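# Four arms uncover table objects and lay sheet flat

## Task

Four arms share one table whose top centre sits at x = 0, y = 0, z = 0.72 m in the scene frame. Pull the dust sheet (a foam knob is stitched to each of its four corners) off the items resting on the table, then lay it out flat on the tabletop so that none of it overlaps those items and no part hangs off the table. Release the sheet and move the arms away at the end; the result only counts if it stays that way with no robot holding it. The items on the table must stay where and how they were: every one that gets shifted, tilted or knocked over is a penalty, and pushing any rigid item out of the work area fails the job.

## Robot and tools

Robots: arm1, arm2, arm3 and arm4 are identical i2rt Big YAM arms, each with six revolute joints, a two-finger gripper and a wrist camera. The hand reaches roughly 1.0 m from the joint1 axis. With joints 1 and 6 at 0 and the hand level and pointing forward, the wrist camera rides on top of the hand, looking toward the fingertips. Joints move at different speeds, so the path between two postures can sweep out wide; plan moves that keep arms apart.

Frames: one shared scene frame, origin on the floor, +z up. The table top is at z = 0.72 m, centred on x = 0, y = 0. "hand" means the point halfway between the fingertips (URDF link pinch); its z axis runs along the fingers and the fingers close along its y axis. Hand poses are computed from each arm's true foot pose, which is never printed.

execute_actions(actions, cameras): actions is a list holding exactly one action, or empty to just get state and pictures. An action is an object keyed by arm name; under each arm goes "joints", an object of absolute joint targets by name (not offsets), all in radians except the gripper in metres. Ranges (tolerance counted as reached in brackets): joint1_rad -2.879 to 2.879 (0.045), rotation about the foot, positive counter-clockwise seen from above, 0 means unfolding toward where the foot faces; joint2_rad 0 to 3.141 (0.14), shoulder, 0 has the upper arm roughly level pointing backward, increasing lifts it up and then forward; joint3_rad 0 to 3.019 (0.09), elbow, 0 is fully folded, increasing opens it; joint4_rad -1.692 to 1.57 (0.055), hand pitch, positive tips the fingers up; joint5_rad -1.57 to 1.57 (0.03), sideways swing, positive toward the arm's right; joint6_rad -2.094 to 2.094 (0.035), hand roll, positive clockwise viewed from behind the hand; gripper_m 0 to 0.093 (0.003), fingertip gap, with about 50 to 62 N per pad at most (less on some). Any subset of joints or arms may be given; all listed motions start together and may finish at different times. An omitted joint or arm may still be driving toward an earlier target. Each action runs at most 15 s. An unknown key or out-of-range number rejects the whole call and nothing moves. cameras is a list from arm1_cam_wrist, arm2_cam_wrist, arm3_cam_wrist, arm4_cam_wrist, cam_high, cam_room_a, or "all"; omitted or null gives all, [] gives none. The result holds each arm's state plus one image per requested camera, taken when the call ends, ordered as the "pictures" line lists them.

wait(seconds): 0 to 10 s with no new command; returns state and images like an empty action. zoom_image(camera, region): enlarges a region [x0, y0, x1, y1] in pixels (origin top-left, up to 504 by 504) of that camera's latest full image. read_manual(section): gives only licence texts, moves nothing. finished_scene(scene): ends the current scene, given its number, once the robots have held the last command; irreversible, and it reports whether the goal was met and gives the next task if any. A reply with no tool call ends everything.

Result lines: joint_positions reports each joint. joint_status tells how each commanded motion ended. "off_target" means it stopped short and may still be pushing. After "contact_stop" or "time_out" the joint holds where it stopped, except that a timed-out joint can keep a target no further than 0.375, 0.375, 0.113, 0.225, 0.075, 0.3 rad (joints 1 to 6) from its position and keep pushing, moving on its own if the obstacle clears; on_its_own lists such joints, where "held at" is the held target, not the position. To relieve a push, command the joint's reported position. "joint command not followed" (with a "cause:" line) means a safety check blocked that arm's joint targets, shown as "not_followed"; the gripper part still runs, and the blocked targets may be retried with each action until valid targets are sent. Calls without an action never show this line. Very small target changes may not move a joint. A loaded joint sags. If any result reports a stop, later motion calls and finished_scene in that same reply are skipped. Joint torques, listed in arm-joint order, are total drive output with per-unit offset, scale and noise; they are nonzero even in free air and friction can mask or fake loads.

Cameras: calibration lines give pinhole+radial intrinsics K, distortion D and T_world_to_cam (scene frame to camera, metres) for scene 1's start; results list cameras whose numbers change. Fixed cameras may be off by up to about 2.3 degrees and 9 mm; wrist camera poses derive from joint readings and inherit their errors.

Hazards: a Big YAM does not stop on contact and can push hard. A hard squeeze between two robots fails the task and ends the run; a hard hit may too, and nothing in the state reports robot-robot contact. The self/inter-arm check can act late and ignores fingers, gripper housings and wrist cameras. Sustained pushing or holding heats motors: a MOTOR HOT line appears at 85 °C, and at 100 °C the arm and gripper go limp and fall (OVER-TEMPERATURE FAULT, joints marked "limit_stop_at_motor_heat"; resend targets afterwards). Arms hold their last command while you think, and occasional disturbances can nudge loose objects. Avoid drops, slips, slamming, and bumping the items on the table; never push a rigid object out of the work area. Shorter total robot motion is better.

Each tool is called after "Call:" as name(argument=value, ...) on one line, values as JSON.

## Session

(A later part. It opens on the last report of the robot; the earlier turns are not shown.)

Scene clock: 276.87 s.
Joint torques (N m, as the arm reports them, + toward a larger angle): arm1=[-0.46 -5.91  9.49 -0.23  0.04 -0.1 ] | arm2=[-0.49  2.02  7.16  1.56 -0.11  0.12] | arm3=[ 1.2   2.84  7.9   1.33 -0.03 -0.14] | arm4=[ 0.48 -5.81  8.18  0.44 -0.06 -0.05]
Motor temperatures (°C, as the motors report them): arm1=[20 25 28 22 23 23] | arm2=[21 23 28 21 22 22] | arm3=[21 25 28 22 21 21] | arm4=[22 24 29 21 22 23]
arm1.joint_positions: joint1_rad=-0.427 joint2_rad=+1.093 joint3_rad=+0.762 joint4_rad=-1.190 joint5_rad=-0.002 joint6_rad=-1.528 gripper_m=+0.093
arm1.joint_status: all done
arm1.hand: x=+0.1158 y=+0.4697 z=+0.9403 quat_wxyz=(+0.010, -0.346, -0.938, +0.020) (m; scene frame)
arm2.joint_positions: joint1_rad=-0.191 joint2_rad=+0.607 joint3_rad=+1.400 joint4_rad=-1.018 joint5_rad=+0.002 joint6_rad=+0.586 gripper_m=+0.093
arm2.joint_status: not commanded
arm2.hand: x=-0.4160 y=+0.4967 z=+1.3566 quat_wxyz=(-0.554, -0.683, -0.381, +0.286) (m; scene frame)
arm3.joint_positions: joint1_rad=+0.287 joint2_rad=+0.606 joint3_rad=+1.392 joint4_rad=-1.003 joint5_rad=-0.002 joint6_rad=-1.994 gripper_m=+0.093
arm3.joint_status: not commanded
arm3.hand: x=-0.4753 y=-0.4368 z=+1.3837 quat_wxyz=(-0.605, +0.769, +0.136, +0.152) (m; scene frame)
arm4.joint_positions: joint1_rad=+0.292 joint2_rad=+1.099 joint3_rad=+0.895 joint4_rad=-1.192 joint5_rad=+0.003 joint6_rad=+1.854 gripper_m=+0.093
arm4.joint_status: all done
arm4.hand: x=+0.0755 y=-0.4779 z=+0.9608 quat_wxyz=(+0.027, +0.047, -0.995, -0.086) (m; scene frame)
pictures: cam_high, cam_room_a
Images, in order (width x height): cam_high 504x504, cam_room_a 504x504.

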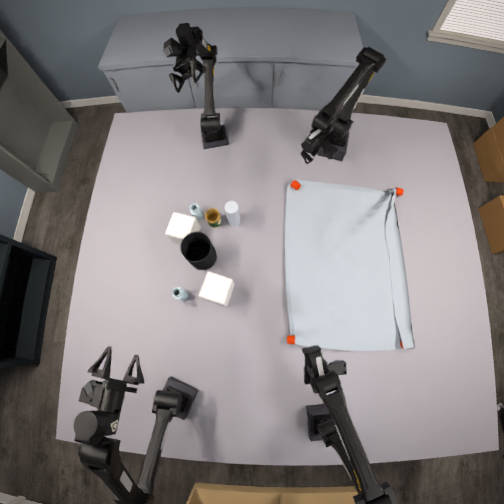

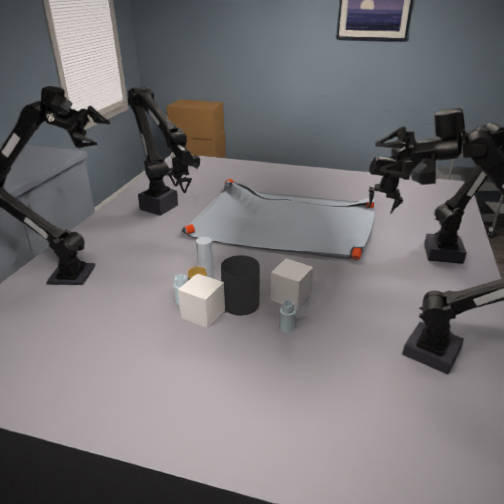

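Call:
execute_actions(actions=[{"arm1":{"joints":{"joint1_rad":1.198,"joint2_rad":1.7,"joint3_rad":1.19,"joint4_rad":-1.03,"joint6_rad":-0.608}},"arm4":{"joints":{"joint1_rad":-0.96,"joint2_rad":1.85,"joint3_rad":1.49,"joint4_rad":-1.19,"joint6_rad":0.698}}}], cameras=["cam_high","arm4_cam_wrist","arm1_cam_wrist"])

Scene clock: 294.03 s.
Joint torques (N m, as the arm reports them, + toward a larger angle): arm1=[ -0.6  -18.12   7.76   0.02   0.04   0.04] | arm2=[-0.52  1.98  7.17  1.57 -0.11  0.12] | arm3=[ 0.47  3.55  8.1   1.2   0.07 -0.09] | arm4=[  2.12 -16.76  10.49   0.22  -0.03  -0.24]
Motor temperatures (°C, as the motors report them): arm1=[20 25 30 22 23 23] | arm2=[21 23 28 21 22 22] | arm3=[21 25 28 22 21 21] | arm4=[22 24 30 21 22 23]
arm1.joint_positions: joint1_rad=+1.205 joint2_rad=+1.709 joint3_rad=+1.166 joint4_rad=-1.026 joint5_rad=-0.001 joint6_rad=-0.620 gripper_m=+0.093
arm1.joint_status: all done
arm1.hand: x=+0.6750 y=+0.4261 z=+0.8626 quat_wxyz=(+0.001, +0.009, -1.000, -0.005) (m; scene frame)
arm2.joint_positions: joint1_rad=-0.191 joint2_rad=+0.607 joint3_rad=+1.400 joint4_rad=-1.018 joint5_rad=+0.002 joint6_rad=+0.586 gripper_m=+0.093
arm2.joint_status: not commanded
arm2.hand: x=-0.4160 y=+0.4967 z=+1.3566 quat_wxyz=(-0.554, -0.683, -0.381, +0.286) (m; scene frame)
arm3.joint_positions: joint1_rad=+0.287 joint2_rad=+0.606 joint3_rad=+1.392 joint4_rad=-1.003 joint5_rad=-0.002 joint6_rad=-1.994 gripper_m=+0.093
arm3.joint_status: not commanded
arm3.hand: x=-0.4753 y=-0.4368 z=+1.3837 quat_wxyz=(-0.605, +0.769, +0.136, +0.152) (m; scene frame)
arm4.joint_positions: joint1_rad=-0.971 joint2_rad=+1.873 joint3_rad=+1.445 joint4_rad=-1.186 joint5_rad=+0.001 joint6_rad=+0.712 gripper_m=+0.093
arm4.joint_status: all done
arm4.hand: x=+0.6104 y=-0.4417 z=+0.8490 quat_wxyz=(+0.017, -0.012, -1.000, +0.011) (m; scene frame)
pictures: arm1_cam_wrist, arm4_cam_wrist, cam_high
camera_calibration (this result's frames):
arm1_cam_wrist: T_world_to_cam=[[0.0150196, -0.999802, -0.0130303, 0.427838], [-0.800361, -0.0198327, 0.599191, 0.0364617], [-0.599331, 0.0014293, -0.8005, 1.21856], [0, 0, 0, 1]] pos_world=[0.753077, 0.426735, 0.959186]
arm4_cam_wrist: T_world_to_cam=[[-0.0197363, -0.999803, 0.0021108, -0.436538], [-0.788847, 0.016869, 0.614358, -0.028715], [-0.614273, 0.0104601, -0.789024, 1.17627], [0, 0, 0, 1]] pos_world=[0.691282, -0.448271, 0.946666]
Images, in order (width x height): arm1_cam_wrist 504x504, arm4_cam_wrist 504x504, cam_high 504x504.

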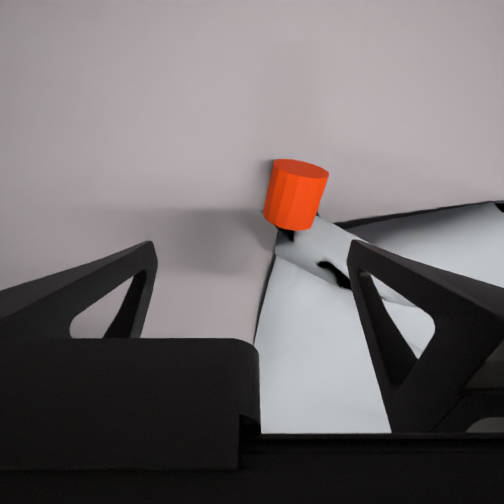

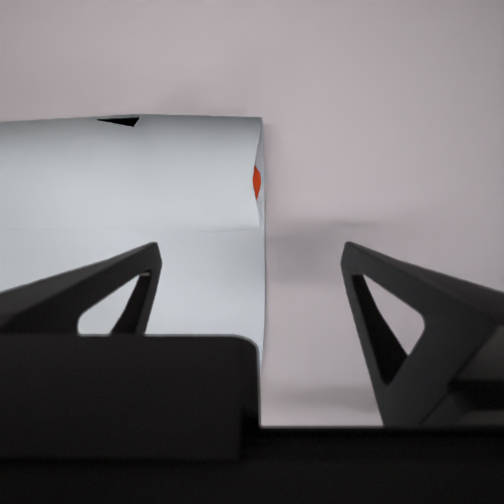

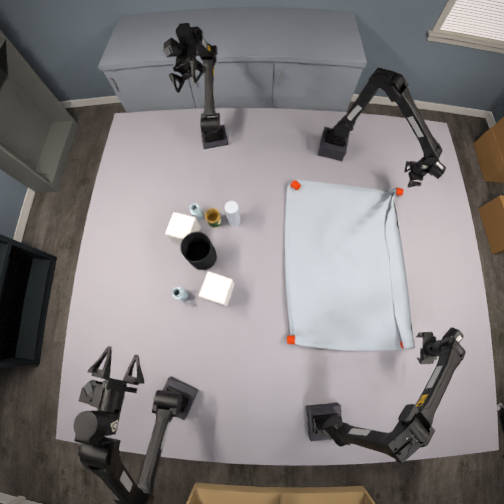

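Call:
execute_actions(actions=[{"arm1":{"joints":{"joint1_rad":1.11,"joint2_rad":1.8,"joint3_rad":1.09,"joint4_rad":-0.86,"joint6_rad":-0.69}},"arm4":{"joints":{"joint1_rad":-0.945}}}], cameras=[])

Call:
execute_actions(actions=[{"arm1":{"joints":{"joint2_rad":1.907,"joint3_rad":1.066,"joint4_rad":-0.73}},"arm4":{"joints":{"joint2_rad":2.0,"joint3_rad":1.346,"joint4_rad":-0.915}}}], cameras=["arm4_cam_wrist","arm1_cam_wrist"])

Scene clock: 310.70 s.
Joint torques (N m, as the arm reports them, + toward a larger angle): arm1=[  0.52 -18.5    5.16   0.64   0.    -0.14] | arm2=[-0.5   2.03  7.18  1.57 -0.11  0.12] | arm3=[ 1.17  2.61  7.84  1.71  0.04 -0.1 ] | arm4=[  2.46 -16.98  10.39   0.17  -0.01  -0.25]
Motor temperatures (°C, as the motors report them): arm1=[20 26 30 22 23 23] | arm2=[21 23 28 21 22 22] | arm3=[21 25 29 22 21 21] | arm4=[22 25 31 21 22 23]
arm1.joint_positions: joint1_rad=+1.104 joint2_rad=+1.806 joint3_rad=+1.094 joint4_rad=-0.871 joint5_rad=+0.000 joint6_rad=-0.678 gripper_m=+0.093
arm1.joint_status: all done
arm1.hand: x=+0.6411 y=+0.3935 z=+0.7970 quat_wxyz=(+0.006, -0.012, -1.000, -0.009) (m; scene frame)
arm2.joint_positions: joint1_rad=-0.191 joint2_rad=+0.607 joint3_rad=+1.400 joint4_rad=-1.018 joint5_rad=+0.002 joint6_rad=+0.586 gripper_m=+0.093
arm2.joint_status: not commanded
arm2.hand: x=-0.4160 y=+0.4967 z=+1.3566 quat_wxyz=(-0.554, -0.683, -0.381, +0.286) (m; scene frame)
arm3.joint_positions: joint1_rad=+0.287 joint2_rad=+0.606 joint3_rad=+1.392 joint4_rad=-1.003 joint5_rad=-0.002 joint6_rad=-1.994 gripper_m=+0.093
arm3.joint_status: not commanded
arm3.hand: x=-0.4753 y=-0.4368 z=+1.3837 quat_wxyz=(-0.605, +0.769, +0.136, +0.152) (m; scene frame)
arm4.joint_positions: joint1_rad=-0.960 joint2_rad=+1.873 joint3_rad=+1.445 joint4_rad=-1.186 joint5_rad=+0.001 joint6_rad=+0.711 gripper_m=+0.093
arm4.joint_status: all done
arm4.hand: x=+0.6067 y=-0.4373 z=+0.8491 quat_wxyz=(+0.017, -0.007, -1.000, +0.011) (m; scene frame)
pictures: none
No camera images: the call's "cameras" was empty. Leave "cameras" out to get every camera's image.

Scene clock: 311.87 s.
Joint torques (N m, as the arm reports them, + toward a larger angle): arm1=[  0.69 -18.21   4.32   0.69  -0.02  -0.17] | arm2=[-0.45  1.98  7.18  1.55 -0.11  0.12] | arm3=[1.08 3.46 7.84 1.64 0.05 0.  ] | arm4=[  2.25 -16.97   6.63   0.72   0.16  -0.23]
Motor temperatures (°C, as the motors report them): arm1=[20 26 29 22 23 23] | arm2=[21 23 28 21 22 22] | arm3=[21 25 29 22 21 21] | arm4=[22 25 31 21 22 23]
arm1.joint_positions: joint1_rad=+1.104 joint2_rad=+1.907 joint3_rad=+1.073 joint4_rad=-0.740 joint5_rad=+0.000 joint6_rad=-0.679 gripper_m=+0.093
arm1.joint_status: all done
arm1.hand: x=+0.6445 y=+0.3909 z=+0.7460 quat_wxyz=(+0.003, -0.012, -1.000, -0.006) (m; scene frame)
arm2.joint_positions: joint1_rad=-0.191 joint2_rad=+0.607 joint3_rad=+1.400 joint4_rad=-1.018 joint5_rad=+0.002 joint6_rad=+0.586 gripper_m=+0.093
arm2.joint_status: not commanded
arm2.hand: x=-0.4160 y=+0.4967 z=+1.3566 quat_wxyz=(-0.554, -0.683, -0.381, +0.286) (m; scene frame)
arm3.joint_positions: joint1_rad=+0.287 joint2_rad=+0.606 joint3_rad=+1.392 joint4_rad=-1.003 joint5_rad=-0.002 joint6_rad=-1.994 gripper_m=+0.093
arm3.joint_status: not commanded
arm3.hand: x=-0.4753 y=-0.4368 z=+1.3837 quat_wxyz=(-0.605, +0.769, +0.136, +0.152) (m; scene frame)
arm4.joint_positions: joint1_rad=-0.960 joint2_rad=+2.016 joint3_rad=+1.340 joint4_rad=-0.926 joint5_rad=-0.003 joint6_rad=+0.711 gripper_m=+0.093
arm4.joint_status: all done
arm4.hand: x=+0.6062 y=-0.4358 z=+0.7398 quat_wxyz=(+0.013, -0.007, -1.000, +0.006) (m; scene frame)
pictures: arm1_cam_wrist, arm4_cam_wrist
camera_calibration (this result's frames):
arm1_cam_wrist: T_world_to_cam=[[-0.0262011, -0.999545, -0.0149623, 0.419576], [-0.797525, 0.0118767, 0.603169, 0.0639443], [-0.602717, 0.0277365, -0.797473, 1.09666], [0, 0, 0, 1]] pos_world=[0.722966, 0.388208, 0.842266]
arm4_cam_wrist: T_world_to_cam=[[-0.00846492, -0.999926, -0.00873924, -0.42939], [-0.793243, 0.00139349, 0.608903, 0.0349583], [-0.608846, 0.0120867, -0.793196, 1.08795], [0, 0, 0, 1]] pos_world=[0.686491, -0.442557, 0.837921]
Images, in order (width x height): arm1_cam_wrist 504x504, arm4_cam_wrist 504x504.

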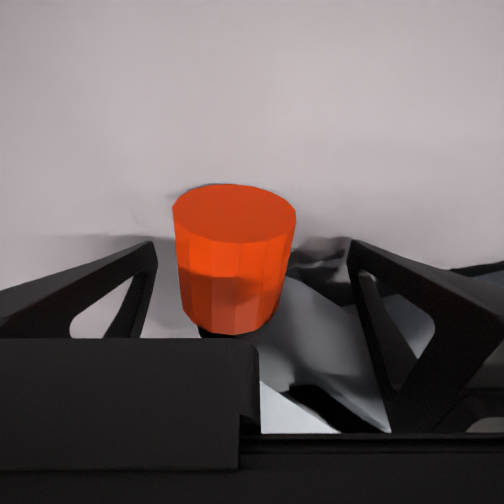

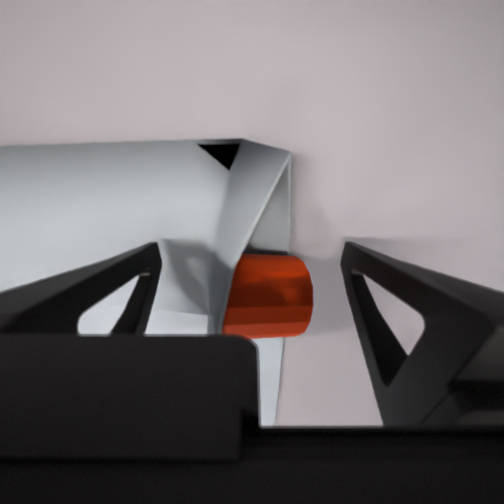

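Call:
execute_actions(actions=[{"arm1":{"joints":{"gripper_m":0}},"arm4":{"joints":{"joint2_rad":1.82,"joint3_rad":1.33,"joint4_rad":-1.07}}}], cameras=[])

Call:
execute_actions(actions=[{"arm1":{"joints":{"joint2_rad":1.78,"joint3_rad":1.1,"joint4_rad":-0.6}},"arm4":{"joints":{"joint6_rad":-0.86}}}], cameras=["arm4_cam_wrist","arm1_cam_wrist","cam_high"])

Scene clock: 318.83 s.
Joint torques (N m, as the arm reports them, + toward a larger angle): arm1=[  0.47 -18.38   4.26   0.69   0.02  -0.14] | arm2=[-0.47  2.02  7.18  1.56 -0.11  0.12] | arm3=[ 0.45  3.39  7.99  1.6   0.02 -0.06] | arm4=[  2.19 -13.87   7.49   0.17   0.16  -0.24]
Motor temperatures (°C, as the motors report them): arm1=[20 26 29 22 23 23] | arm2=[21 23 28 21 22 22] | arm3=[21 25 29 22 21 21] | arm4=[22 25 30 21 22 23]
arm1.joint_positions: joint1_rad=+1.105 joint2_rad=+1.907 joint3_rad=+1.073 joint4_rad=-0.739 joint5_rad=+0.000 joint6_rad=-0.680 gripper_m=+0.039
arm1.joint_status: gripper_m off_target (ended at +0.039, target +0.000)
arm1.hand: x=+0.6451 y=+0.3912 z=+0.7460 quat_wxyz=(+0.002, -0.011, -1.000, -0.006) (m; scene frame)
arm2.joint_positions: joint1_rad=-0.191 joint2_rad=+0.607 joint3_rad=+1.400 joint4_rad=-1.018 joint5_rad=+0.002 joint6_rad=+0.586 gripper_m=+0.093
arm2.joint_status: not commanded
arm2.hand: x=-0.4160 y=+0.4967 z=+1.3566 quat_wxyz=(-0.554, -0.683, -0.381, +0.286) (m; scene frame)
arm3.joint_positions: joint1_rad=+0.287 joint2_rad=+0.606 joint3_rad=+1.392 joint4_rad=-1.003 joint5_rad=-0.002 joint6_rad=-1.994 gripper_m=+0.093
arm3.joint_status: not commanded
arm3.hand: x=-0.4753 y=-0.4368 z=+1.3837 quat_wxyz=(-0.605, +0.769, +0.136, +0.152) (m; scene frame)
arm4.joint_positions: joint1_rad=-0.960 joint2_rad=+1.812 joint3_rad=+1.321 joint4_rad=-1.061 joint5_rad=-0.003 joint6_rad=+0.711 gripper_m=+0.093
arm4.joint_status: all done
arm4.hand: x=+0.5935 y=-0.4472 z=+0.8374 quat_wxyz=(-0.006, -0.006, -1.000, -0.010) (m; scene frame)
pictures: none
No camera images: the call's "cameras" was empty. Leave "cameras" out to get every camera's image.

Scene clock: 321.00 s.
Joint torques (N m, as the arm reports them, + toward a larger angle): arm1=[  0.38 -16.28   7.63   1.11   0.01  -0.14] | arm2=[-0.48  2.03  7.16  1.55 -0.11  0.12] | arm3=[ 0.62  3.41  8.08  1.6   0.03 -0.06] | arm4=[  2.1  -13.78   7.59   0.14   0.01  -0.24]
Motor temperatures (°C, as the motors report them): arm1=[20 26 29 22 23 23] | arm2=[21 23 28 21 22 22] | arm3=[21 25 29 22 21 21] | arm4=[22 25 30 21 22 23]
arm1.joint_positions: joint1_rad=+1.105 joint2_rad=+1.764 joint3_rad=+1.073 joint4_rad=-0.610 joint5_rad=+0.000 joint6_rad=-0.680 gripper_m=+0.039
arm1.joint_status: all done
arm1.hand: x=+0.6867 y=+0.3555 z=+0.8178 quat_wxyz=(-0.102, -0.011, -0.991, +0.081) (m; scene frame)
arm2.joint_positions: joint1_rad=-0.191 joint2_rad=+0.607 joint3_rad=+1.400 joint4_rad=-1.018 joint5_rad=+0.002 joint6_rad=+0.586 gripper_m=+0.093
arm2.joint_status: not commanded
arm2.hand: x=-0.4160 y=+0.4967 z=+1.3566 quat_wxyz=(-0.554, -0.683, -0.381, +0.286) (m; scene frame)
arm3.joint_positions: joint1_rad=+0.287 joint2_rad=+0.606 joint3_rad=+1.392 joint4_rad=-1.003 joint5_rad=-0.002 joint6_rad=-1.994 gripper_m=+0.093
arm3.joint_status: not commanded
arm3.hand: x=-0.4753 y=-0.4368 z=+1.3837 quat_wxyz=(-0.605, +0.769, +0.136, +0.152) (m; scene frame)
arm4.joint_positions: joint1_rad=-0.960 joint2_rad=+1.812 joint3_rad=+1.321 joint4_rad=-1.061 joint5_rad=-0.003 joint6_rad=-0.846 gripper_m=+0.093
arm4.joint_status: all done
arm4.hand: x=+0.5935 y=-0.4472 z=+0.8374 quat_wxyz=(-0.011, +0.698, -0.716, -0.003) (m; scene frame)
pictures: arm1_cam_wrist, arm4_cam_wrist, cam_high
camera_calibration (this result's frames):
arm1_cam_wrist: T_world_to_cam=[[-0.0404046, -0.987136, 0.154694, 0.252944], [-0.904631, 0.10188, 0.413839, 0.251148], [-0.424276, -0.12322, -0.89711, 1.19297], [0, 0, 0, 1]] pos_world=[0.743563, 0.3711, 0.927159]
arm4_cam_wrist: T_world_to_cam=[[0.999724, -0.0214516, -0.00954466, -0.60009], [-0.0121552, -0.820664, 0.571281, -0.834234], [-0.0200879, -0.571008, -0.820699, 0.570634], [0, 0, 0, 1]] pos_world=[0.601247, -0.371662, 0.939173]
Images, in order (width x height): arm1_cam_wrist 504x504, arm4_cam_wrist 504x504, cam_high 504x504.

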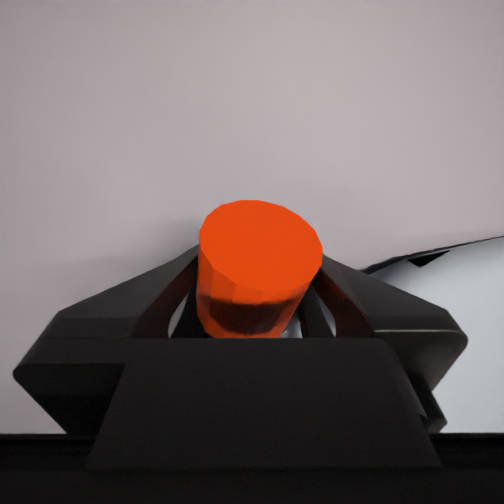

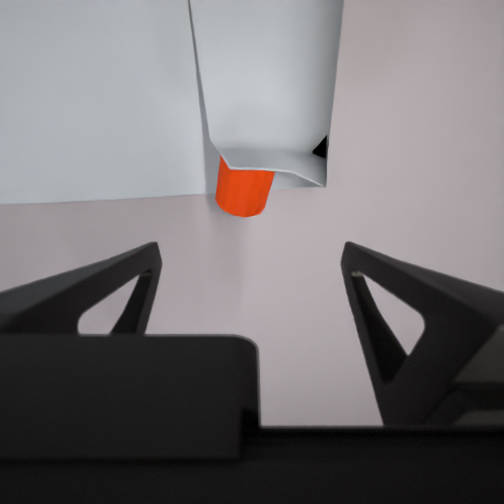

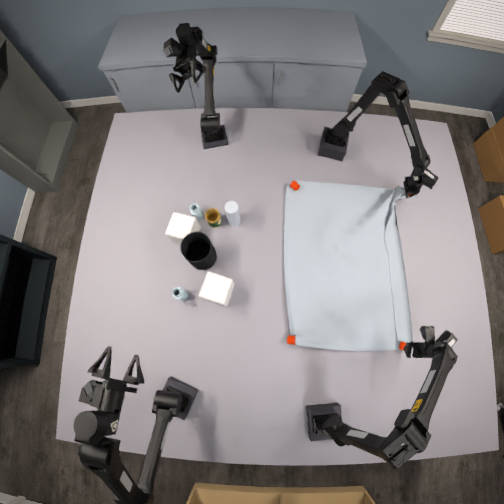

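Call:
execute_actions(actions=[{"arm1":{"joints":{"joint1_rad":1.25,"joint2_rad":1.85,"joint3_rad":1.24,"joint4_rad":-0.93,"joint6_rad":-0.55}},"arm4":{"joints":{"joint1_rad":-0.94,"joint2_rad":1.96,"joint3_rad":1.26,"joint4_rad":-0.87}}}], cameras=["arm4_cam_wrist"])

Call:
execute_actions(actions=[{"arm4":{"joints":{"gripper_m":0}}}], cameras=["arm4_cam_wrist","arm1_cam_wrist","cam_high"])

Scene clock: 335.50 s.
Joint torques (N m, as the arm reports them, + toward a larger angle): arm1=[  0.11 -18.39   8.68  -0.34   0.     0.06] | arm2=[-0.47  2.01  7.17  1.55 -0.11  0.12] | arm3=[ 0.91  3.21  8.22  1.54 -0.02 -0.09] | arm4=[  2.43 -16.3    6.49   0.66   0.    -0.24]
Motor temperatures (°C, as the motors report them): arm1=[20 26 29 22 23 23] | arm2=[21 23 28 21 22 22] | arm3=[21 25 29 22 21 21] | arm4=[22 25 30 21 22 23]
arm1.joint_positions: joint1_rad=+1.254 joint2_rad=+1.851 joint3_rad=+1.194 joint4_rad=-0.919 joint5_rad=+0.000 joint6_rad=-0.565 gripper_m=+0.039
arm1.joint_status: all done
arm1.hand: x=+0.7081 y=+0.4332 z=+0.8060 quat_wxyz=(+0.004, +0.006, -1.000, -0.006) (m; scene frame)
arm2.joint_positions: joint1_rad=-0.191 joint2_rad=+0.607 joint3_rad=+1.400 joint4_rad=-1.018 joint5_rad=+0.002 joint6_rad=+0.586 gripper_m=+0.093
arm2.joint_status: not commanded
arm2.hand: x=-0.4160 y=+0.4967 z=+1.3566 quat_wxyz=(-0.554, -0.683, -0.381, +0.286) (m; scene frame)
arm3.joint_positions: joint1_rad=+0.287 joint2_rad=+0.606 joint3_rad=+1.392 joint4_rad=-1.003 joint5_rad=-0.002 joint6_rad=-1.994 gripper_m=+0.093
arm3.joint_status: not commanded
arm3.hand: x=-0.4753 y=-0.4368 z=+1.3837 quat_wxyz=(-0.605, +0.769, +0.136, +0.152) (m; scene frame)
arm4.joint_positions: joint1_rad=-0.957 joint2_rad=+1.980 joint3_rad=+1.250 joint4_rad=-0.881 joint5_rad=-0.003 joint6_rad=-0.847 gripper_m=+0.093
arm4.joint_status: all done
arm4.hand: x=+0.5847 y=-0.4523 z=+0.7315 quat_wxyz=(+0.018, +0.699, -0.715, -0.005) (m; scene frame)
pictures: arm4_cam_wrist
camera_calibration (this result's frames):
arm4_cam_wrist: T_world_to_cam=[[0.998356, -0.0192941, -0.0539769, -0.558143], [0.0171179, -0.798331, 0.601976, -0.807487], [-0.0547061, -0.60191, -0.796688, 0.4693], [0, 0, 0, 1]] pos_world=[0.596721, -0.372934, 0.829846]
Images, in order (width x height): arm4_cam_wrist 504x504.

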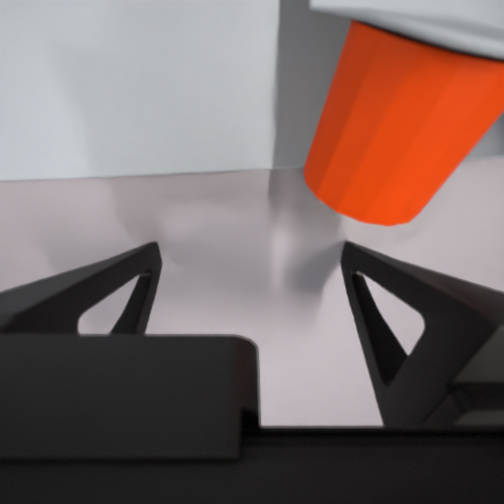

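Scene clock: 336.20 s.
Joint torques (N m, as the arm reports them, + toward a larger angle): arm1=[ -0.27 -18.78   8.63  -0.23  -0.01   0.08] | arm2=[-0.48  2.02  7.16  1.56 -0.11  0.12] | arm3=[ 0.86  3.09  8.17  1.69  0.08 -0.05] | arm4=[  2.41 -16.4    6.54   0.73   0.    -0.22]
Motor temperatures (°C, as the motors report them): arm1=[20 26 29 22 23 23] | arm2=[21 23 28 21 22 22] | arm3=[21 25 29 22 21 21] | arm4=[22 25 30 21 22 23]
arm1.joint_positions: joint1_rad=+1.254 joint2_rad=+1.851 joint3_rad=+1.194 joint4_rad=-0.919 joint5_rad=+0.000 joint6_rad=-0.565 gripper_m=+0.039
arm1.joint_status: not commanded
arm1.hand: x=+0.7081 y=+0.4332 z=+0.8060 quat_wxyz=(+0.004, +0.006, -1.000, -0.006) (m; scene frame)
arm2.joint_positions: joint1_rad=-0.191 joint2_rad=+0.607 joint3_rad=+1.400 joint4_rad=-1.018 joint5_rad=+0.002 joint6_rad=+0.586 gripper_m=+0.093
arm2.joint_status: not commanded
arm2.hand: x=-0.4160 y=+0.4967 z=+1.3566 quat_wxyz=(-0.554, -0.683, -0.381, +0.286) (m; scene frame)
arm3.joint_positions: joint1_rad=+0.287 joint2_rad=+0.606 joint3_rad=+1.392 joint4_rad=-1.003 joint5_rad=-0.002 joint6_rad=-1.994 gripper_m=+0.093
arm3.joint_status: not commanded
arm3.hand: x=-0.4753 y=-0.4368 z=+1.3837 quat_wxyz=(-0.605, +0.769, +0.136, +0.152) (m; scene frame)
arm4.joint_positions: joint1_rad=-0.957 joint2_rad=+1.980 joint3_rad=+1.250 joint4_rad=-0.881 joint5_rad=-0.003 joint6_rad=-0.847 gripper_m=+0.001
arm4.joint_status: all done
arm4.hand: x=+0.5847 y=-0.4523 z=+0.7315 quat_wxyz=(+0.018, +0.699, -0.715, -0.005) (m; scene frame)
pictures: arm1_cam_wrist, arm4_cam_wrist, cam_high
camera_calibration (this result's frames):
arm1_cam_wrist: T_world_to_cam=[[0.0096418, -0.999828, -0.0158313, 0.439796], [-0.796546, -0.0172505, 0.604332, 0.0889777], [-0.604501, 0.00678355, -0.796575, 1.19125], [0, 0, 0, 1]] pos_world=[0.786744, 0.433175, 0.902107]
arm4_cam_wrist: T_world_to_cam=[[0.998363, -0.0189129, -0.053984, -0.557969], [0.0174263, -0.798332, 0.601965, -0.80766], [-0.0544821, -0.601921, -0.796695, 0.469169], [0, 0, 0, 1]] pos_world=[0.596692, -0.372931, 0.829847]
Images, in order (width x height): arm1_cam_wrist 504x504, arm4_cam_wrist 504x504, cam_high 504x504.

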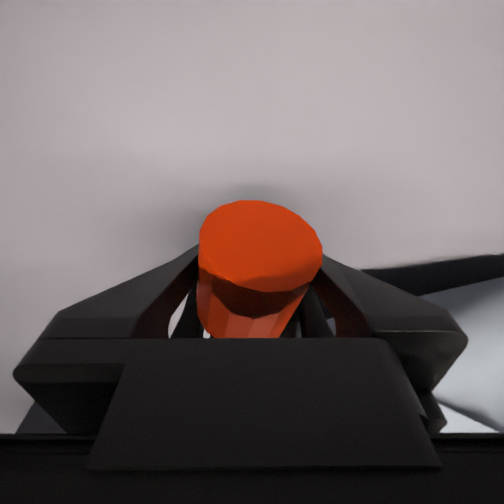

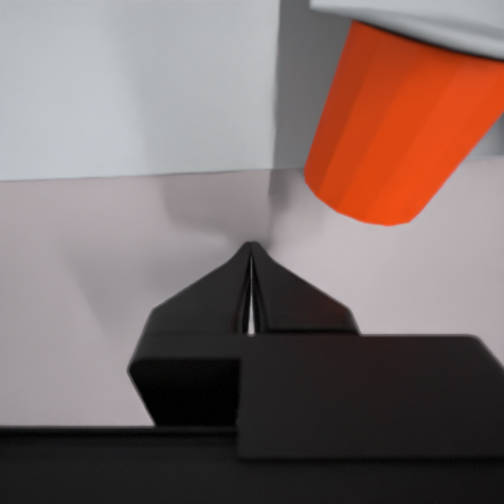

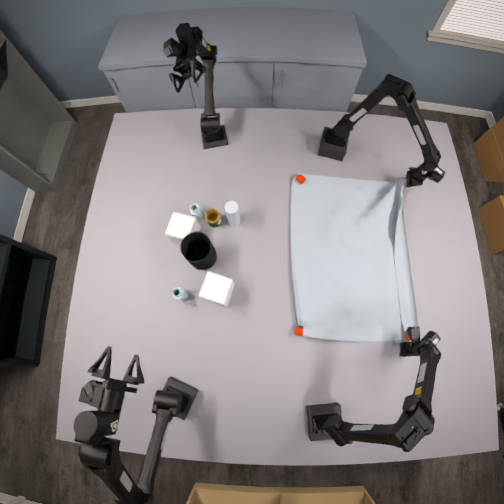

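Call:
execute_actions(actions=[{"arm4":{"joints":{"joint2_rad":1.6,"joint3_rad":1.1,"joint4_rad":-0.9,"gripper_m":0.093,"joint6_rad":-0.3}}}], cameras=[])

Call:
execute_actions(actions=[{"arm4":{"joints":{"joint1_rad":-0.91,"joint2_rad":1.72,"joint3_rad":1.048,"joint4_rad":-0.31}}}], cameras=["arm4_cam_wrist"])

Scene clock: 345.13 s.
Joint torques (N m, as the arm reports them, + toward a larger angle): arm1=[ -0.09 -18.96   8.61  -0.31  -0.04   0.08] | arm2=[-0.41  1.98  7.18  1.56 -0.11  0.12] | arm3=[ 0.13  2.33  8.08  1.68 -0.02 -0.09] | arm4=[  2.32 -10.82   7.88   0.64   0.07   0.06]
Motor temperatures (°C, as the motors report them): arm1=[20 26 30 22 23 23] | arm2=[21 23 28 21 22 22] | arm3=[21 25 29 22 21 21] | arm4=[22 25 30 21 22 23]
arm1.joint_positions: joint1_rad=+1.254 joint2_rad=+1.851 joint3_rad=+1.194 joint4_rad=-0.919 joint5_rad=+0.000 joint6_rad=-0.565 gripper_m=+0.039
arm1.joint_status: not commanded
arm1.hand: x=+0.7081 y=+0.4332 z=+0.8060 quat_wxyz=(+0.004, +0.006, -1.000, -0.006) (m; scene frame)
arm2.joint_positions: joint1_rad=-0.191 joint2_rad=+0.607 joint3_rad=+1.400 joint4_rad=-1.018 joint5_rad=+0.002 joint6_rad=+0.586 gripper_m=+0.093
arm2.joint_status: not commanded
arm2.hand: x=-0.4160 y=+0.4967 z=+1.3566 quat_wxyz=(-0.554, -0.683, -0.381, +0.286) (m; scene frame)
arm3.joint_positions: joint1_rad=+0.287 joint2_rad=+0.606 joint3_rad=+1.392 joint4_rad=-1.003 joint5_rad=-0.002 joint6_rad=-1.994 gripper_m=+0.093
arm3.joint_status: not commanded
arm3.hand: x=-0.4753 y=-0.4368 z=+1.3837 quat_wxyz=(-0.605, +0.769, +0.136, +0.152) (m; scene frame)
arm4.joint_positions: joint1_rad=-0.957 joint2_rad=+1.588 joint3_rad=+1.091 joint4_rad=-0.898 joint5_rad=-0.003 joint6_rad=-0.314 gripper_m=+0.093
arm4.joint_status: all done
arm4.hand: x=+0.5586 y=-0.4753 z=+0.8650 quat_wxyz=(-0.087, +0.484, -0.871, -0.021) (m; scene frame)
pictures: none
No camera images: the call's "cameras" was empty. Leave "cameras" out to get every camera's image.

Scene clock: 346.40 s.
Joint torques (N m, as the arm reports them, + toward a larger angle): arm1=[ -0.21 -19.22   8.66  -0.29  -0.02   0.06] | arm2=[-0.4   2.04  7.19  1.56 -0.11  0.11] | arm3=[ 0.47  3.47  7.99  1.56  0.01 -0.09] | arm4=[  1.83 -14.12   7.62   1.71   0.03   0.07]
Motor temperatures (°C, as the motors report them): arm1=[20 26 30 22 23 23] | arm2=[21 23 28 21 22 22] | arm3=[21 25 29 22 21 21] | arm4=[22 25 30 21 22 23]
arm1.joint_positions: joint1_rad=+1.254 joint2_rad=+1.851 joint3_rad=+1.194 joint4_rad=-0.919 joint5_rad=+0.000 joint6_rad=-0.565 gripper_m=+0.039
arm1.joint_status: not commanded
arm1.hand: x=+0.7081 y=+0.4332 z=+0.8060 quat_wxyz=(+0.004, +0.006, -1.000, -0.006) (m; scene frame)
arm2.joint_positions: joint1_rad=-0.191 joint2_rad=+0.607 joint3_rad=+1.400 joint4_rad=-1.018 joint5_rad=+0.002 joint6_rad=+0.586 gripper_m=+0.093
arm2.joint_status: not commanded
arm2.hand: x=-0.4160 y=+0.4967 z=+1.3566 quat_wxyz=(-0.554, -0.683, -0.381, +0.286) (m; scene frame)
arm3.joint_positions: joint1_rad=+0.287 joint2_rad=+0.606 joint3_rad=+1.392 joint4_rad=-1.003 joint5_rad=-0.002 joint6_rad=-1.994 gripper_m=+0.093
arm3.joint_status: not commanded
arm3.hand: x=-0.4753 y=-0.4368 z=+1.3837 quat_wxyz=(-0.605, +0.769, +0.136, +0.152) (m; scene frame)
arm4.joint_positions: joint1_rad=-0.920 joint2_rad=+1.736 joint3_rad=+1.037 joint4_rad=-0.328 joint5_rad=-0.002 joint6_rad=-0.313 gripper_m=+0.093
arm4.joint_status: all done
arm4.hand: x=+0.6176 y=-0.3971 z=+0.8185 quat_wxyz=(-0.264, +0.483, -0.833, -0.060) (m; scene frame)
pictures: arm4_cam_wrist
camera_calibration (this result's frames):
arm4_cam_wrist: T_world_to_cam=[[0.845576, -0.515524, 0.138694, -0.845682], [-0.529983, -0.841854, 0.101983, -0.0865322], [0.0641854, -0.15974, -0.98507, 0.829994], [0, 0, 0, 1]] pos_world=[0.615954, -0.376234, 0.943719]
Images, in order (width x height): arm4_cam_wrist 504x504.

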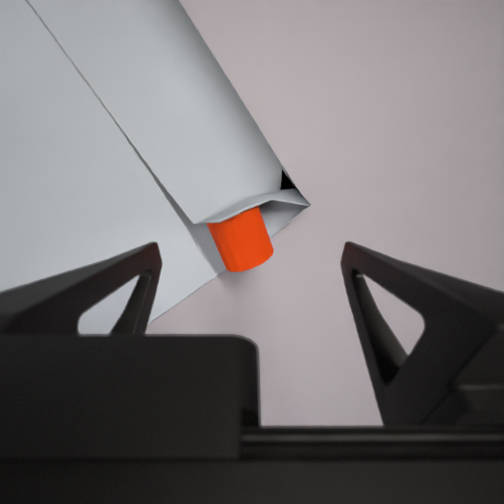

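Call:
execute_actions(actions=[{"arm4":{"joints":{"joint2_rad":1.875,"joint3_rad":1.01,"joint4_rad":-0.11,"joint6_rad":-0.5}}}], cameras=["arm4_cam_wrist"])

Call:
execute_actions(actions=[{"arm4":{"joints":{"gripper_m":0}}}], cameras=["arm4_cam_wrist"])

Scene clock: 353.30 s.
Joint torques (N m, as the arm reports them, + toward a larger angle): arm1=[ -0.07 -18.96   8.59  -0.28  -0.03   0.05] | arm2=[-0.49  1.96  7.17  1.57 -0.11  0.12] | arm3=[ 0.36  3.79  7.93  1.8  -0.01 -0.05] | arm4=[  1.81 -14.79   6.29   1.75   0.01  -0.2 ]
Motor temperatures (°C, as the motors report them): arm1=[20 26 30 22 23 23] | arm2=[21 23 28 21 22 22] | arm3=[21 25 29 22 21 21] | arm4=[22 25 30 21 22 23]
arm1.joint_positions: joint1_rad=+1.254 joint2_rad=+1.851 joint3_rad=+1.194 joint4_rad=-0.919 joint5_rad=+0.000 joint6_rad=-0.565 gripper_m=+0.039
arm1.joint_status: not commanded
arm1.hand: x=+0.7081 y=+0.4332 z=+0.8060 quat_wxyz=(+0.004, +0.006, -1.000, -0.006) (m; scene frame)
arm2.joint_positions: joint1_rad=-0.191 joint2_rad=+0.607 joint3_rad=+1.400 joint4_rad=-1.018 joint5_rad=+0.002 joint6_rad=+0.586 gripper_m=+0.093
arm2.joint_status: not commanded
arm2.hand: x=-0.4160 y=+0.4967 z=+1.3566 quat_wxyz=(-0.554, -0.683, -0.381, +0.286) (m; scene frame)
arm3.joint_positions: joint1_rad=+0.287 joint2_rad=+0.606 joint3_rad=+1.392 joint4_rad=-1.003 joint5_rad=-0.002 joint6_rad=-1.994 gripper_m=+0.093
arm3.joint_status: not commanded
arm3.hand: x=-0.4753 y=-0.4368 z=+1.3837 quat_wxyz=(-0.605, +0.769, +0.136, +0.152) (m; scene frame)
arm4.joint_positions: joint1_rad=-0.920 joint2_rad=+1.884 joint3_rad=+1.003 joint4_rad=-0.127 joint5_rad=-0.002 joint6_rad=-0.486 gripper_m=+0.093
arm4.joint_status: all done
arm4.hand: x=+0.6222 y=-0.3924 z=+0.7485 quat_wxyz=(-0.276, +0.552, -0.786, -0.038) (m; scene frame)
pictures: arm4_cam_wrist
camera_calibration (this result's frames):
arm4_cam_wrist: T_world_to_cam=[[0.897443, -0.37694, 0.229155, -0.883048], [-0.409457, -0.90508, 0.114786, -0.182373], [0.164136, -0.196843, -0.966598, 0.670885], [0, 0, 0, 1]] pos_world=[0.607695, -0.365859, 0.871765]
Images, in order (width x height): arm4_cam_wrist 504x504.

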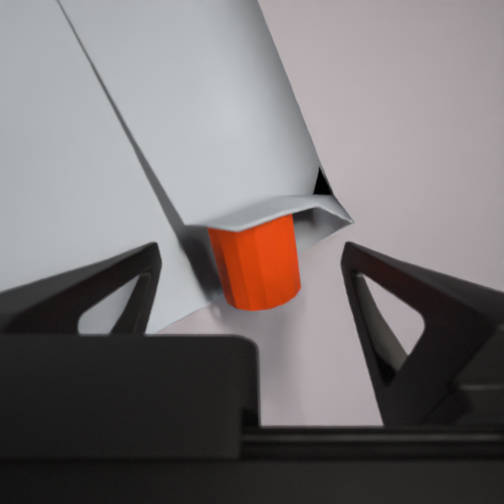

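Scene clock: 354.00 s.
Joint torques (N m, as the arm reports them, + toward a larger angle): arm1=[ -0.35 -19.31   8.61  -0.31  -0.01   0.06] | arm2=[-0.47  1.98  7.16  1.55 -0.11  0.12] | arm3=[0.74 2.57 7.94 1.43 0.   0.01] | arm4=[  1.62 -14.33   6.4    1.75   0.01  -0.2 ]
Motor temperatures (°C, as the motors report them): arm1=[20 26 30 22 23 23] | arm2=[21 23 28 21 22 22] | arm3=[21 25 29 22 21 21] | arm4=[22 25 30 21 22 23]
arm1.joint_positions: joint1_rad=+1.254 joint2_rad=+1.851 joint3_rad=+1.194 joint4_rad=-0.919 joint5_rad=+0.000 joint6_rad=-0.565 gripper_m=+0.039
arm1.joint_status: not commanded
arm1.hand: x=+0.7081 y=+0.4332 z=+0.8060 quat_wxyz=(+0.004, +0.006, -1.000, -0.006) (m; scene frame)
arm2.joint_positions: joint1_rad=-0.191 joint2_rad=+0.607 joint3_rad=+1.400 joint4_rad=-1.018 joint5_rad=+0.002 joint6_rad=+0.586 gripper_m=+0.093
arm2.joint_status: not commanded
arm2.hand: x=-0.4160 y=+0.4967 z=+1.3566 quat_wxyz=(-0.554, -0.683, -0.381, +0.286) (m; scene frame)
arm3.joint_positions: joint1_rad=+0.287 joint2_rad=+0.606 joint3_rad=+1.392 joint4_rad=-1.003 joint5_rad=-0.002 joint6_rad=-1.994 gripper_m=+0.093
arm3.joint_status: not commanded
arm3.hand: x=-0.4753 y=-0.4368 z=+1.3837 quat_wxyz=(-0.605, +0.769, +0.136, +0.152) (m; scene frame)
arm4.joint_positions: joint1_rad=-0.920 joint2_rad=+1.884 joint3_rad=+1.003 joint4_rad=-0.127 joint5_rad=-0.002 joint6_rad=-0.487 gripper_m=+0.039
arm4.joint_status: gripper_m off_target (ended at +0.039, target +0.000)
arm4.hand: x=+0.6222 y=-0.3924 z=+0.7485 quat_wxyz=(-0.276, +0.552, -0.786, -0.038) (m; scene frame)
pictures: arm4_cam_wrist
camera_calibration (this result's frames):
arm4_cam_wrist: T_world_to_cam=[[0.897622, -0.376293, 0.229518, -0.883177], [-0.408906, -0.905309, 0.114943, -0.182923], [0.164532, -0.197026, -0.966494, 0.670488], [0, 0, 0, 1]] pos_world=[0.607643, -0.365831, 0.871753]
Images, in order (width x height): arm4_cam_wrist 504x504.

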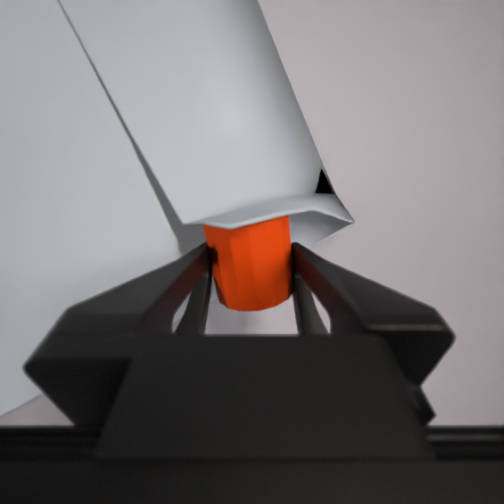

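Call:
execute_actions(actions=[{"arm4":{"joints":{"joint2_rad":1.877,"joint3_rad":1.55,"joint4_rad":-1.03,"joint6_rad":0}}}], cameras=[])

Call:
execute_actions(actions=[{"arm4":{"joints":{"joint1_rad":-1.05,"joint2_rad":2.4,"joint3_rad":2.3,"joint4_rad":-1.68,"joint6_rad":0.8}}}], cameras=["arm4_cam_wrist","cam_high","cam_room_a"])

Call:
zoom_image(camera="cam_high", region=[270, 150, 490, 370])

Scene clock: 365.40 s.
Joint torques (N m, as the arm reports them, + toward a larger angle): arm1=[ -0.26 -18.94   8.71  -0.25   0.     0.07] | arm2=[-0.46  2.03  7.17  1.57 -0.11  0.12] | arm3=[0.87 2.88 7.98 1.57 0.02 0.  ] | arm4=[  2.2  -16.57  11.15   0.34   0.06   0.03]
Motor temperatures (°C, as the motors report them): arm1=[20 26 30 22 23 23] | arm2=[21 23 28 21 22 22] | arm3=[21 25 29 22 21 21] | arm4=[22 25 30 21 22 23]
arm1.joint_positions: joint1_rad=+1.254 joint2_rad=+1.851 joint3_rad=+1.194 joint4_rad=-0.919 joint5_rad=+0.000 joint6_rad=-0.564 gripper_m=+0.039
arm1.joint_status: not commanded
arm1.hand: x=+0.7081 y=+0.4332 z=+0.8060 quat_wxyz=(+0.004, +0.005, -1.000, -0.006) (m; scene frame)
arm2.joint_positions: joint1_rad=-0.191 joint2_rad=+0.607 joint3_rad=+1.400 joint4_rad=-1.018 joint5_rad=+0.002 joint6_rad=+0.586 gripper_m=+0.093
arm2.joint_status: not commanded
arm2.hand: x=-0.4160 y=+0.4967 z=+1.3566 quat_wxyz=(-0.554, -0.683, -0.381, +0.286) (m; scene frame)
arm3.joint_positions: joint1_rad=+0.287 joint2_rad=+0.606 joint3_rad=+1.392 joint4_rad=-1.003 joint5_rad=-0.002 joint6_rad=-1.994 gripper_m=+0.093
arm3.joint_status: not commanded
arm3.hand: x=-0.4753 y=-0.4368 z=+1.3837 quat_wxyz=(-0.605, +0.769, +0.136, +0.152) (m; scene frame)
arm4.joint_positions: joint1_rad=-0.920 joint2_rad=+1.884 joint3_rad=+1.503 joint4_rad=-1.020 joint5_rad=-0.002 joint6_rad=-0.015 gripper_m=+0.039
arm4.joint_status: all done
arm4.hand: x=+0.6386 y=-0.3784 z=+0.8668 quat_wxyz=(-0.079, +0.366, -0.927, -0.034) (m; scene frame)
pictures: none
No camera images: the call's "cameras" was empty. Leave "cameras" out to get every camera's image.

Scene clock: 367.37 s.
Joint torques (N m, as the arm reports them, + toward a larger angle): arm1=[  0.06 -19.14   8.63  -0.32  -0.1    0.04] | arm2=[-0.49  2.04  7.18  1.56 -0.11  0.12] | arm3=[ 0.38  2.15  8.1   1.78  0.1  -0.07] | arm4=[  0.8  -21.92   9.97  -0.48   0.4    0.05]
Motor temperatures (°C, as the motors report them): arm1=[20 26 30 22 23 23] | arm2=[21 23 28 21 22 22] | arm3=[21 25 29 22 21 21] | arm4=[22 25 30 21 22 23]
arm1.joint_positions: joint1_rad=+1.248 joint2_rad=+1.851 joint3_rad=+1.194 joint4_rad=-0.919 joint5_rad=+0.002 joint6_rad=-0.564 gripper_m=+0.039
arm1.joint_status: not commanded
arm1.hand: x=+0.7062 y=+0.4301 z=+0.8060 quat_wxyz=(+0.004, +0.002, -1.000, -0.005) (m; scene frame)
arm2.joint_positions: joint1_rad=-0.191 joint2_rad=+0.607 joint3_rad=+1.400 joint4_rad=-1.018 joint5_rad=+0.002 joint6_rad=+0.586 gripper_m=+0.093
arm2.joint_status: not commanded
arm2.hand: x=-0.4160 y=+0.4967 z=+1.3566 quat_wxyz=(-0.554, -0.683, -0.381, +0.286) (m; scene frame)
arm3.joint_positions: joint1_rad=+0.287 joint2_rad=+0.606 joint3_rad=+1.392 joint4_rad=-1.003 joint5_rad=-0.002 joint6_rad=-1.994 gripper_m=+0.093
arm3.joint_status: not commanded
arm3.hand: x=-0.4753 y=-0.4368 z=+1.3837 quat_wxyz=(-0.605, +0.769, +0.136, +0.152) (m; scene frame)
arm4.joint_positions: joint1_rad=-1.045 joint2_rad=+2.411 joint3_rad=+2.265 joint4_rad=-1.664 joint5_rad=-0.008 joint6_rad=+0.786 gripper_m=+0.039
arm4.joint_status: all done
arm4.hand: x=+0.7420 y=-0.3961 z=+0.8194 quat_wxyz=(+0.095, -0.086, -0.989, +0.071) (m; scene frame)
pictures: arm4_cam_wrist, cam_high, cam_room_a
camera_calibration (this result's frames):
arm4_cam_wrist: T_world_to_cam=[[-0.15674, -0.978168, 0.136453, -0.3882], [-0.667135, 0.206736, 0.715675, -0.0055485], [-0.72826, 0.0211418, -0.684974, 1.23683], [0, 0, 0, 1]] pos_world=[0.836183, -0.404726, 0.904136]
Images, in order (width x height): arm4_cam_wrist 504x504, cam_high 504x504, cam_room_a 504x504.

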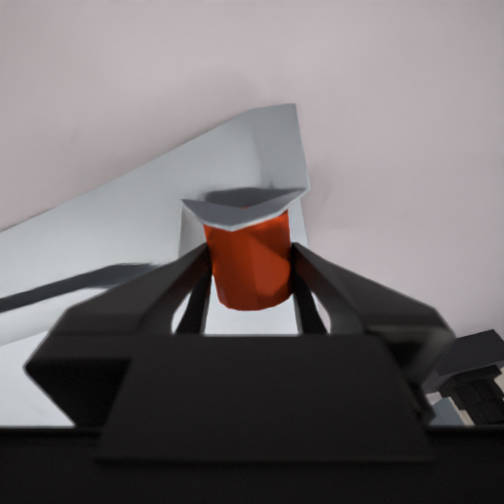

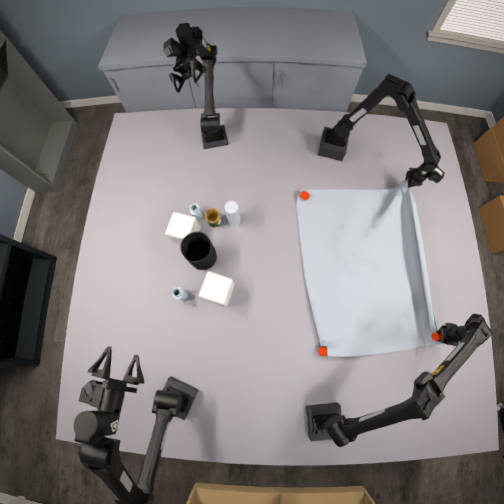

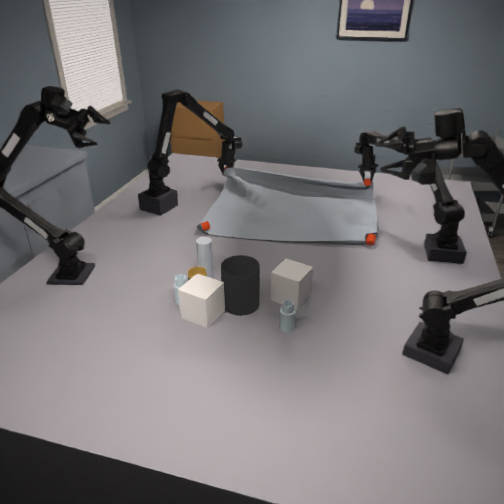

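Region (270, 150, 490, 370) of cam_high's 504x504 image, scaled by 2.291, with more detail than that image has.

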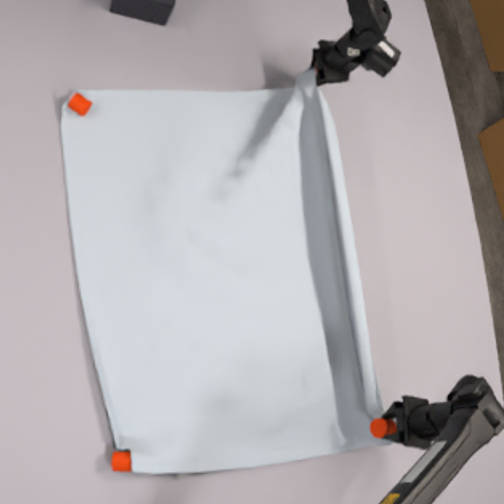

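Call:
execute_actions(actions=[{"arm1":{"joints":{"joint1_rad":1.325,"joint2_rad":2.03,"joint3_rad":1.5,"joint4_rad":-0.98,"joint6_rad":-1.3}},"arm4":{"joints":{"joint1_rad":-1.11,"joint2_rad":2.62,"joint3_rad":2.6,"joint6_rad":1.1}}}], cameras=["arm4_cam_wrist","cam_high","arm1_cam_wrist"])

Call:
zoom_image(camera="cam_high", region=[270, 150, 490, 370])

Scene clock: 375.80 s.
Joint torques (N m, as the arm reports them, + toward a larger angle): arm1=[ -0.17 -22.79   9.31  -0.22  -0.16  -0.14] | arm2=[-0.48  2.02  7.18  1.56 -0.11  0.12] | arm3=[ 1.06  2.85  8.22  1.63 -0.02  0.  ] | arm4=[  0.03 -22.94  11.22  -0.15   0.24   0.05]
Motor temperatures (°C, as the motors report them): arm1=[20 26 31 22 23 23] | arm2=[21 23 28 21 22 22] | arm3=[21 25 29 22 21 21] | arm4=[22 26 31 21 22 23]
arm1.joint_positions: joint1_rad=+1.328 joint2_rad=+2.031 joint3_rad=+1.450 joint4_rad=-0.969 joint5_rad=+0.002 joint6_rad=-1.287 gripper_m=+0.039
arm1.joint_status: all done
arm1.hand: x=+0.7986 y=+0.4267 z=+0.7929 quat_wxyz=(-0.006, +0.393, -0.920, +0.003) (m; scene frame)
arm2.joint_positions: joint1_rad=-0.191 joint2_rad=+0.607 joint3_rad=+1.400 joint4_rad=-1.018 joint5_rad=+0.002 joint6_rad=+0.586 gripper_m=+0.093
arm2.joint_status: not commanded
arm2.hand: x=-0.4160 y=+0.4967 z=+1.3566 quat_wxyz=(-0.554, -0.683, -0.381, +0.286) (m; scene frame)
arm3.joint_positions: joint1_rad=+0.287 joint2_rad=+0.606 joint3_rad=+1.392 joint4_rad=-1.003 joint5_rad=-0.002 joint6_rad=-1.994 gripper_m=+0.093
arm3.joint_status: not commanded
arm3.hand: x=-0.4753 y=-0.4368 z=+1.3837 quat_wxyz=(-0.605, +0.769, +0.136, +0.152) (m; scene frame)
arm4.joint_positions: joint1_rad=-1.098 joint2_rad=+2.626 joint3_rad=+2.549 joint4_rad=-1.673 joint5_rad=-0.004 joint6_rad=+1.088 gripper_m=+0.039
arm4.joint_status: all done
arm4.hand: x=+0.8066 y=-0.3972 z=+0.7682 quat_wxyz=(+0.064, -0.260, -0.962, +0.061) (m; scene frame)
pictures: arm1_cam_wrist, arm4_cam_wrist, cam_high
camera_calibration (this result's frames):
arm1_cam_wrist: T_world_to_cam=[[0.721059, -0.692835, 0.00729703, -0.285206], [-0.561804, -0.578461, 0.591404, 0.231153], [-0.405525, -0.430537, -0.806342, 1.27104], [0, 0, 0, 1]] pos_world=[0.850949, 0.48334, 0.890265]
arm4_cam_wrist: T_world_to_cam=[[-0.490483, -0.861632, 0.13045, -0.0520417], [-0.610438, 0.446536, 0.654195, 0.171145], [-0.621926, 0.241239, -0.744991, 1.29661], [0, 0, 0, 1]] pos_world=[0.88534, -0.434056, 0.860787]
Images, in order (width x height): arm1_cam_wrist 504x504, arm4_cam_wrist 504x504, cam_high 504x504.

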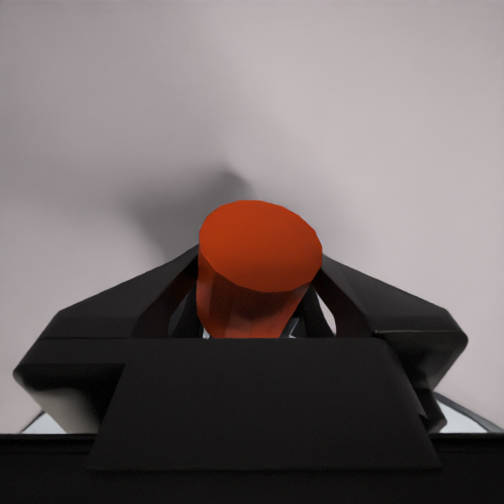

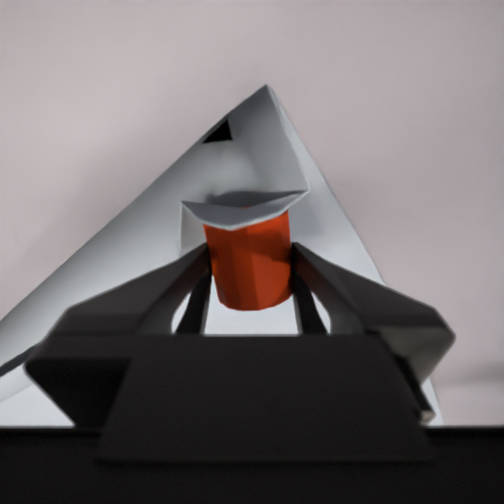

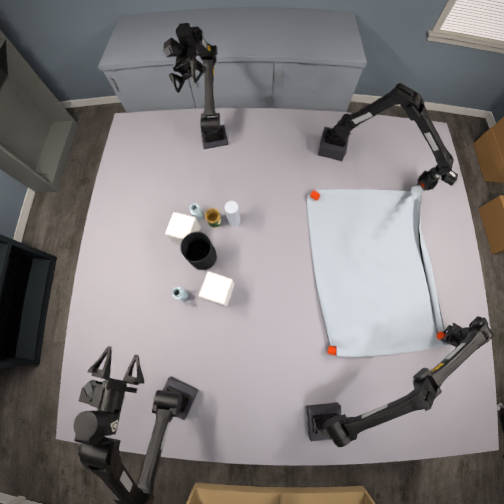

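Region (270, 150, 490, 370) of cam_high's 504x504 image, scaled by 2.291, with more detail than that image has.

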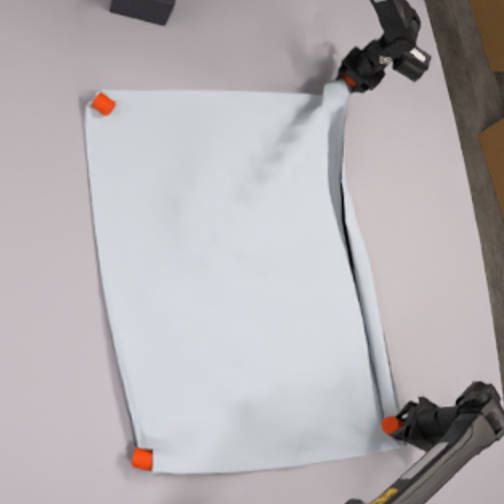

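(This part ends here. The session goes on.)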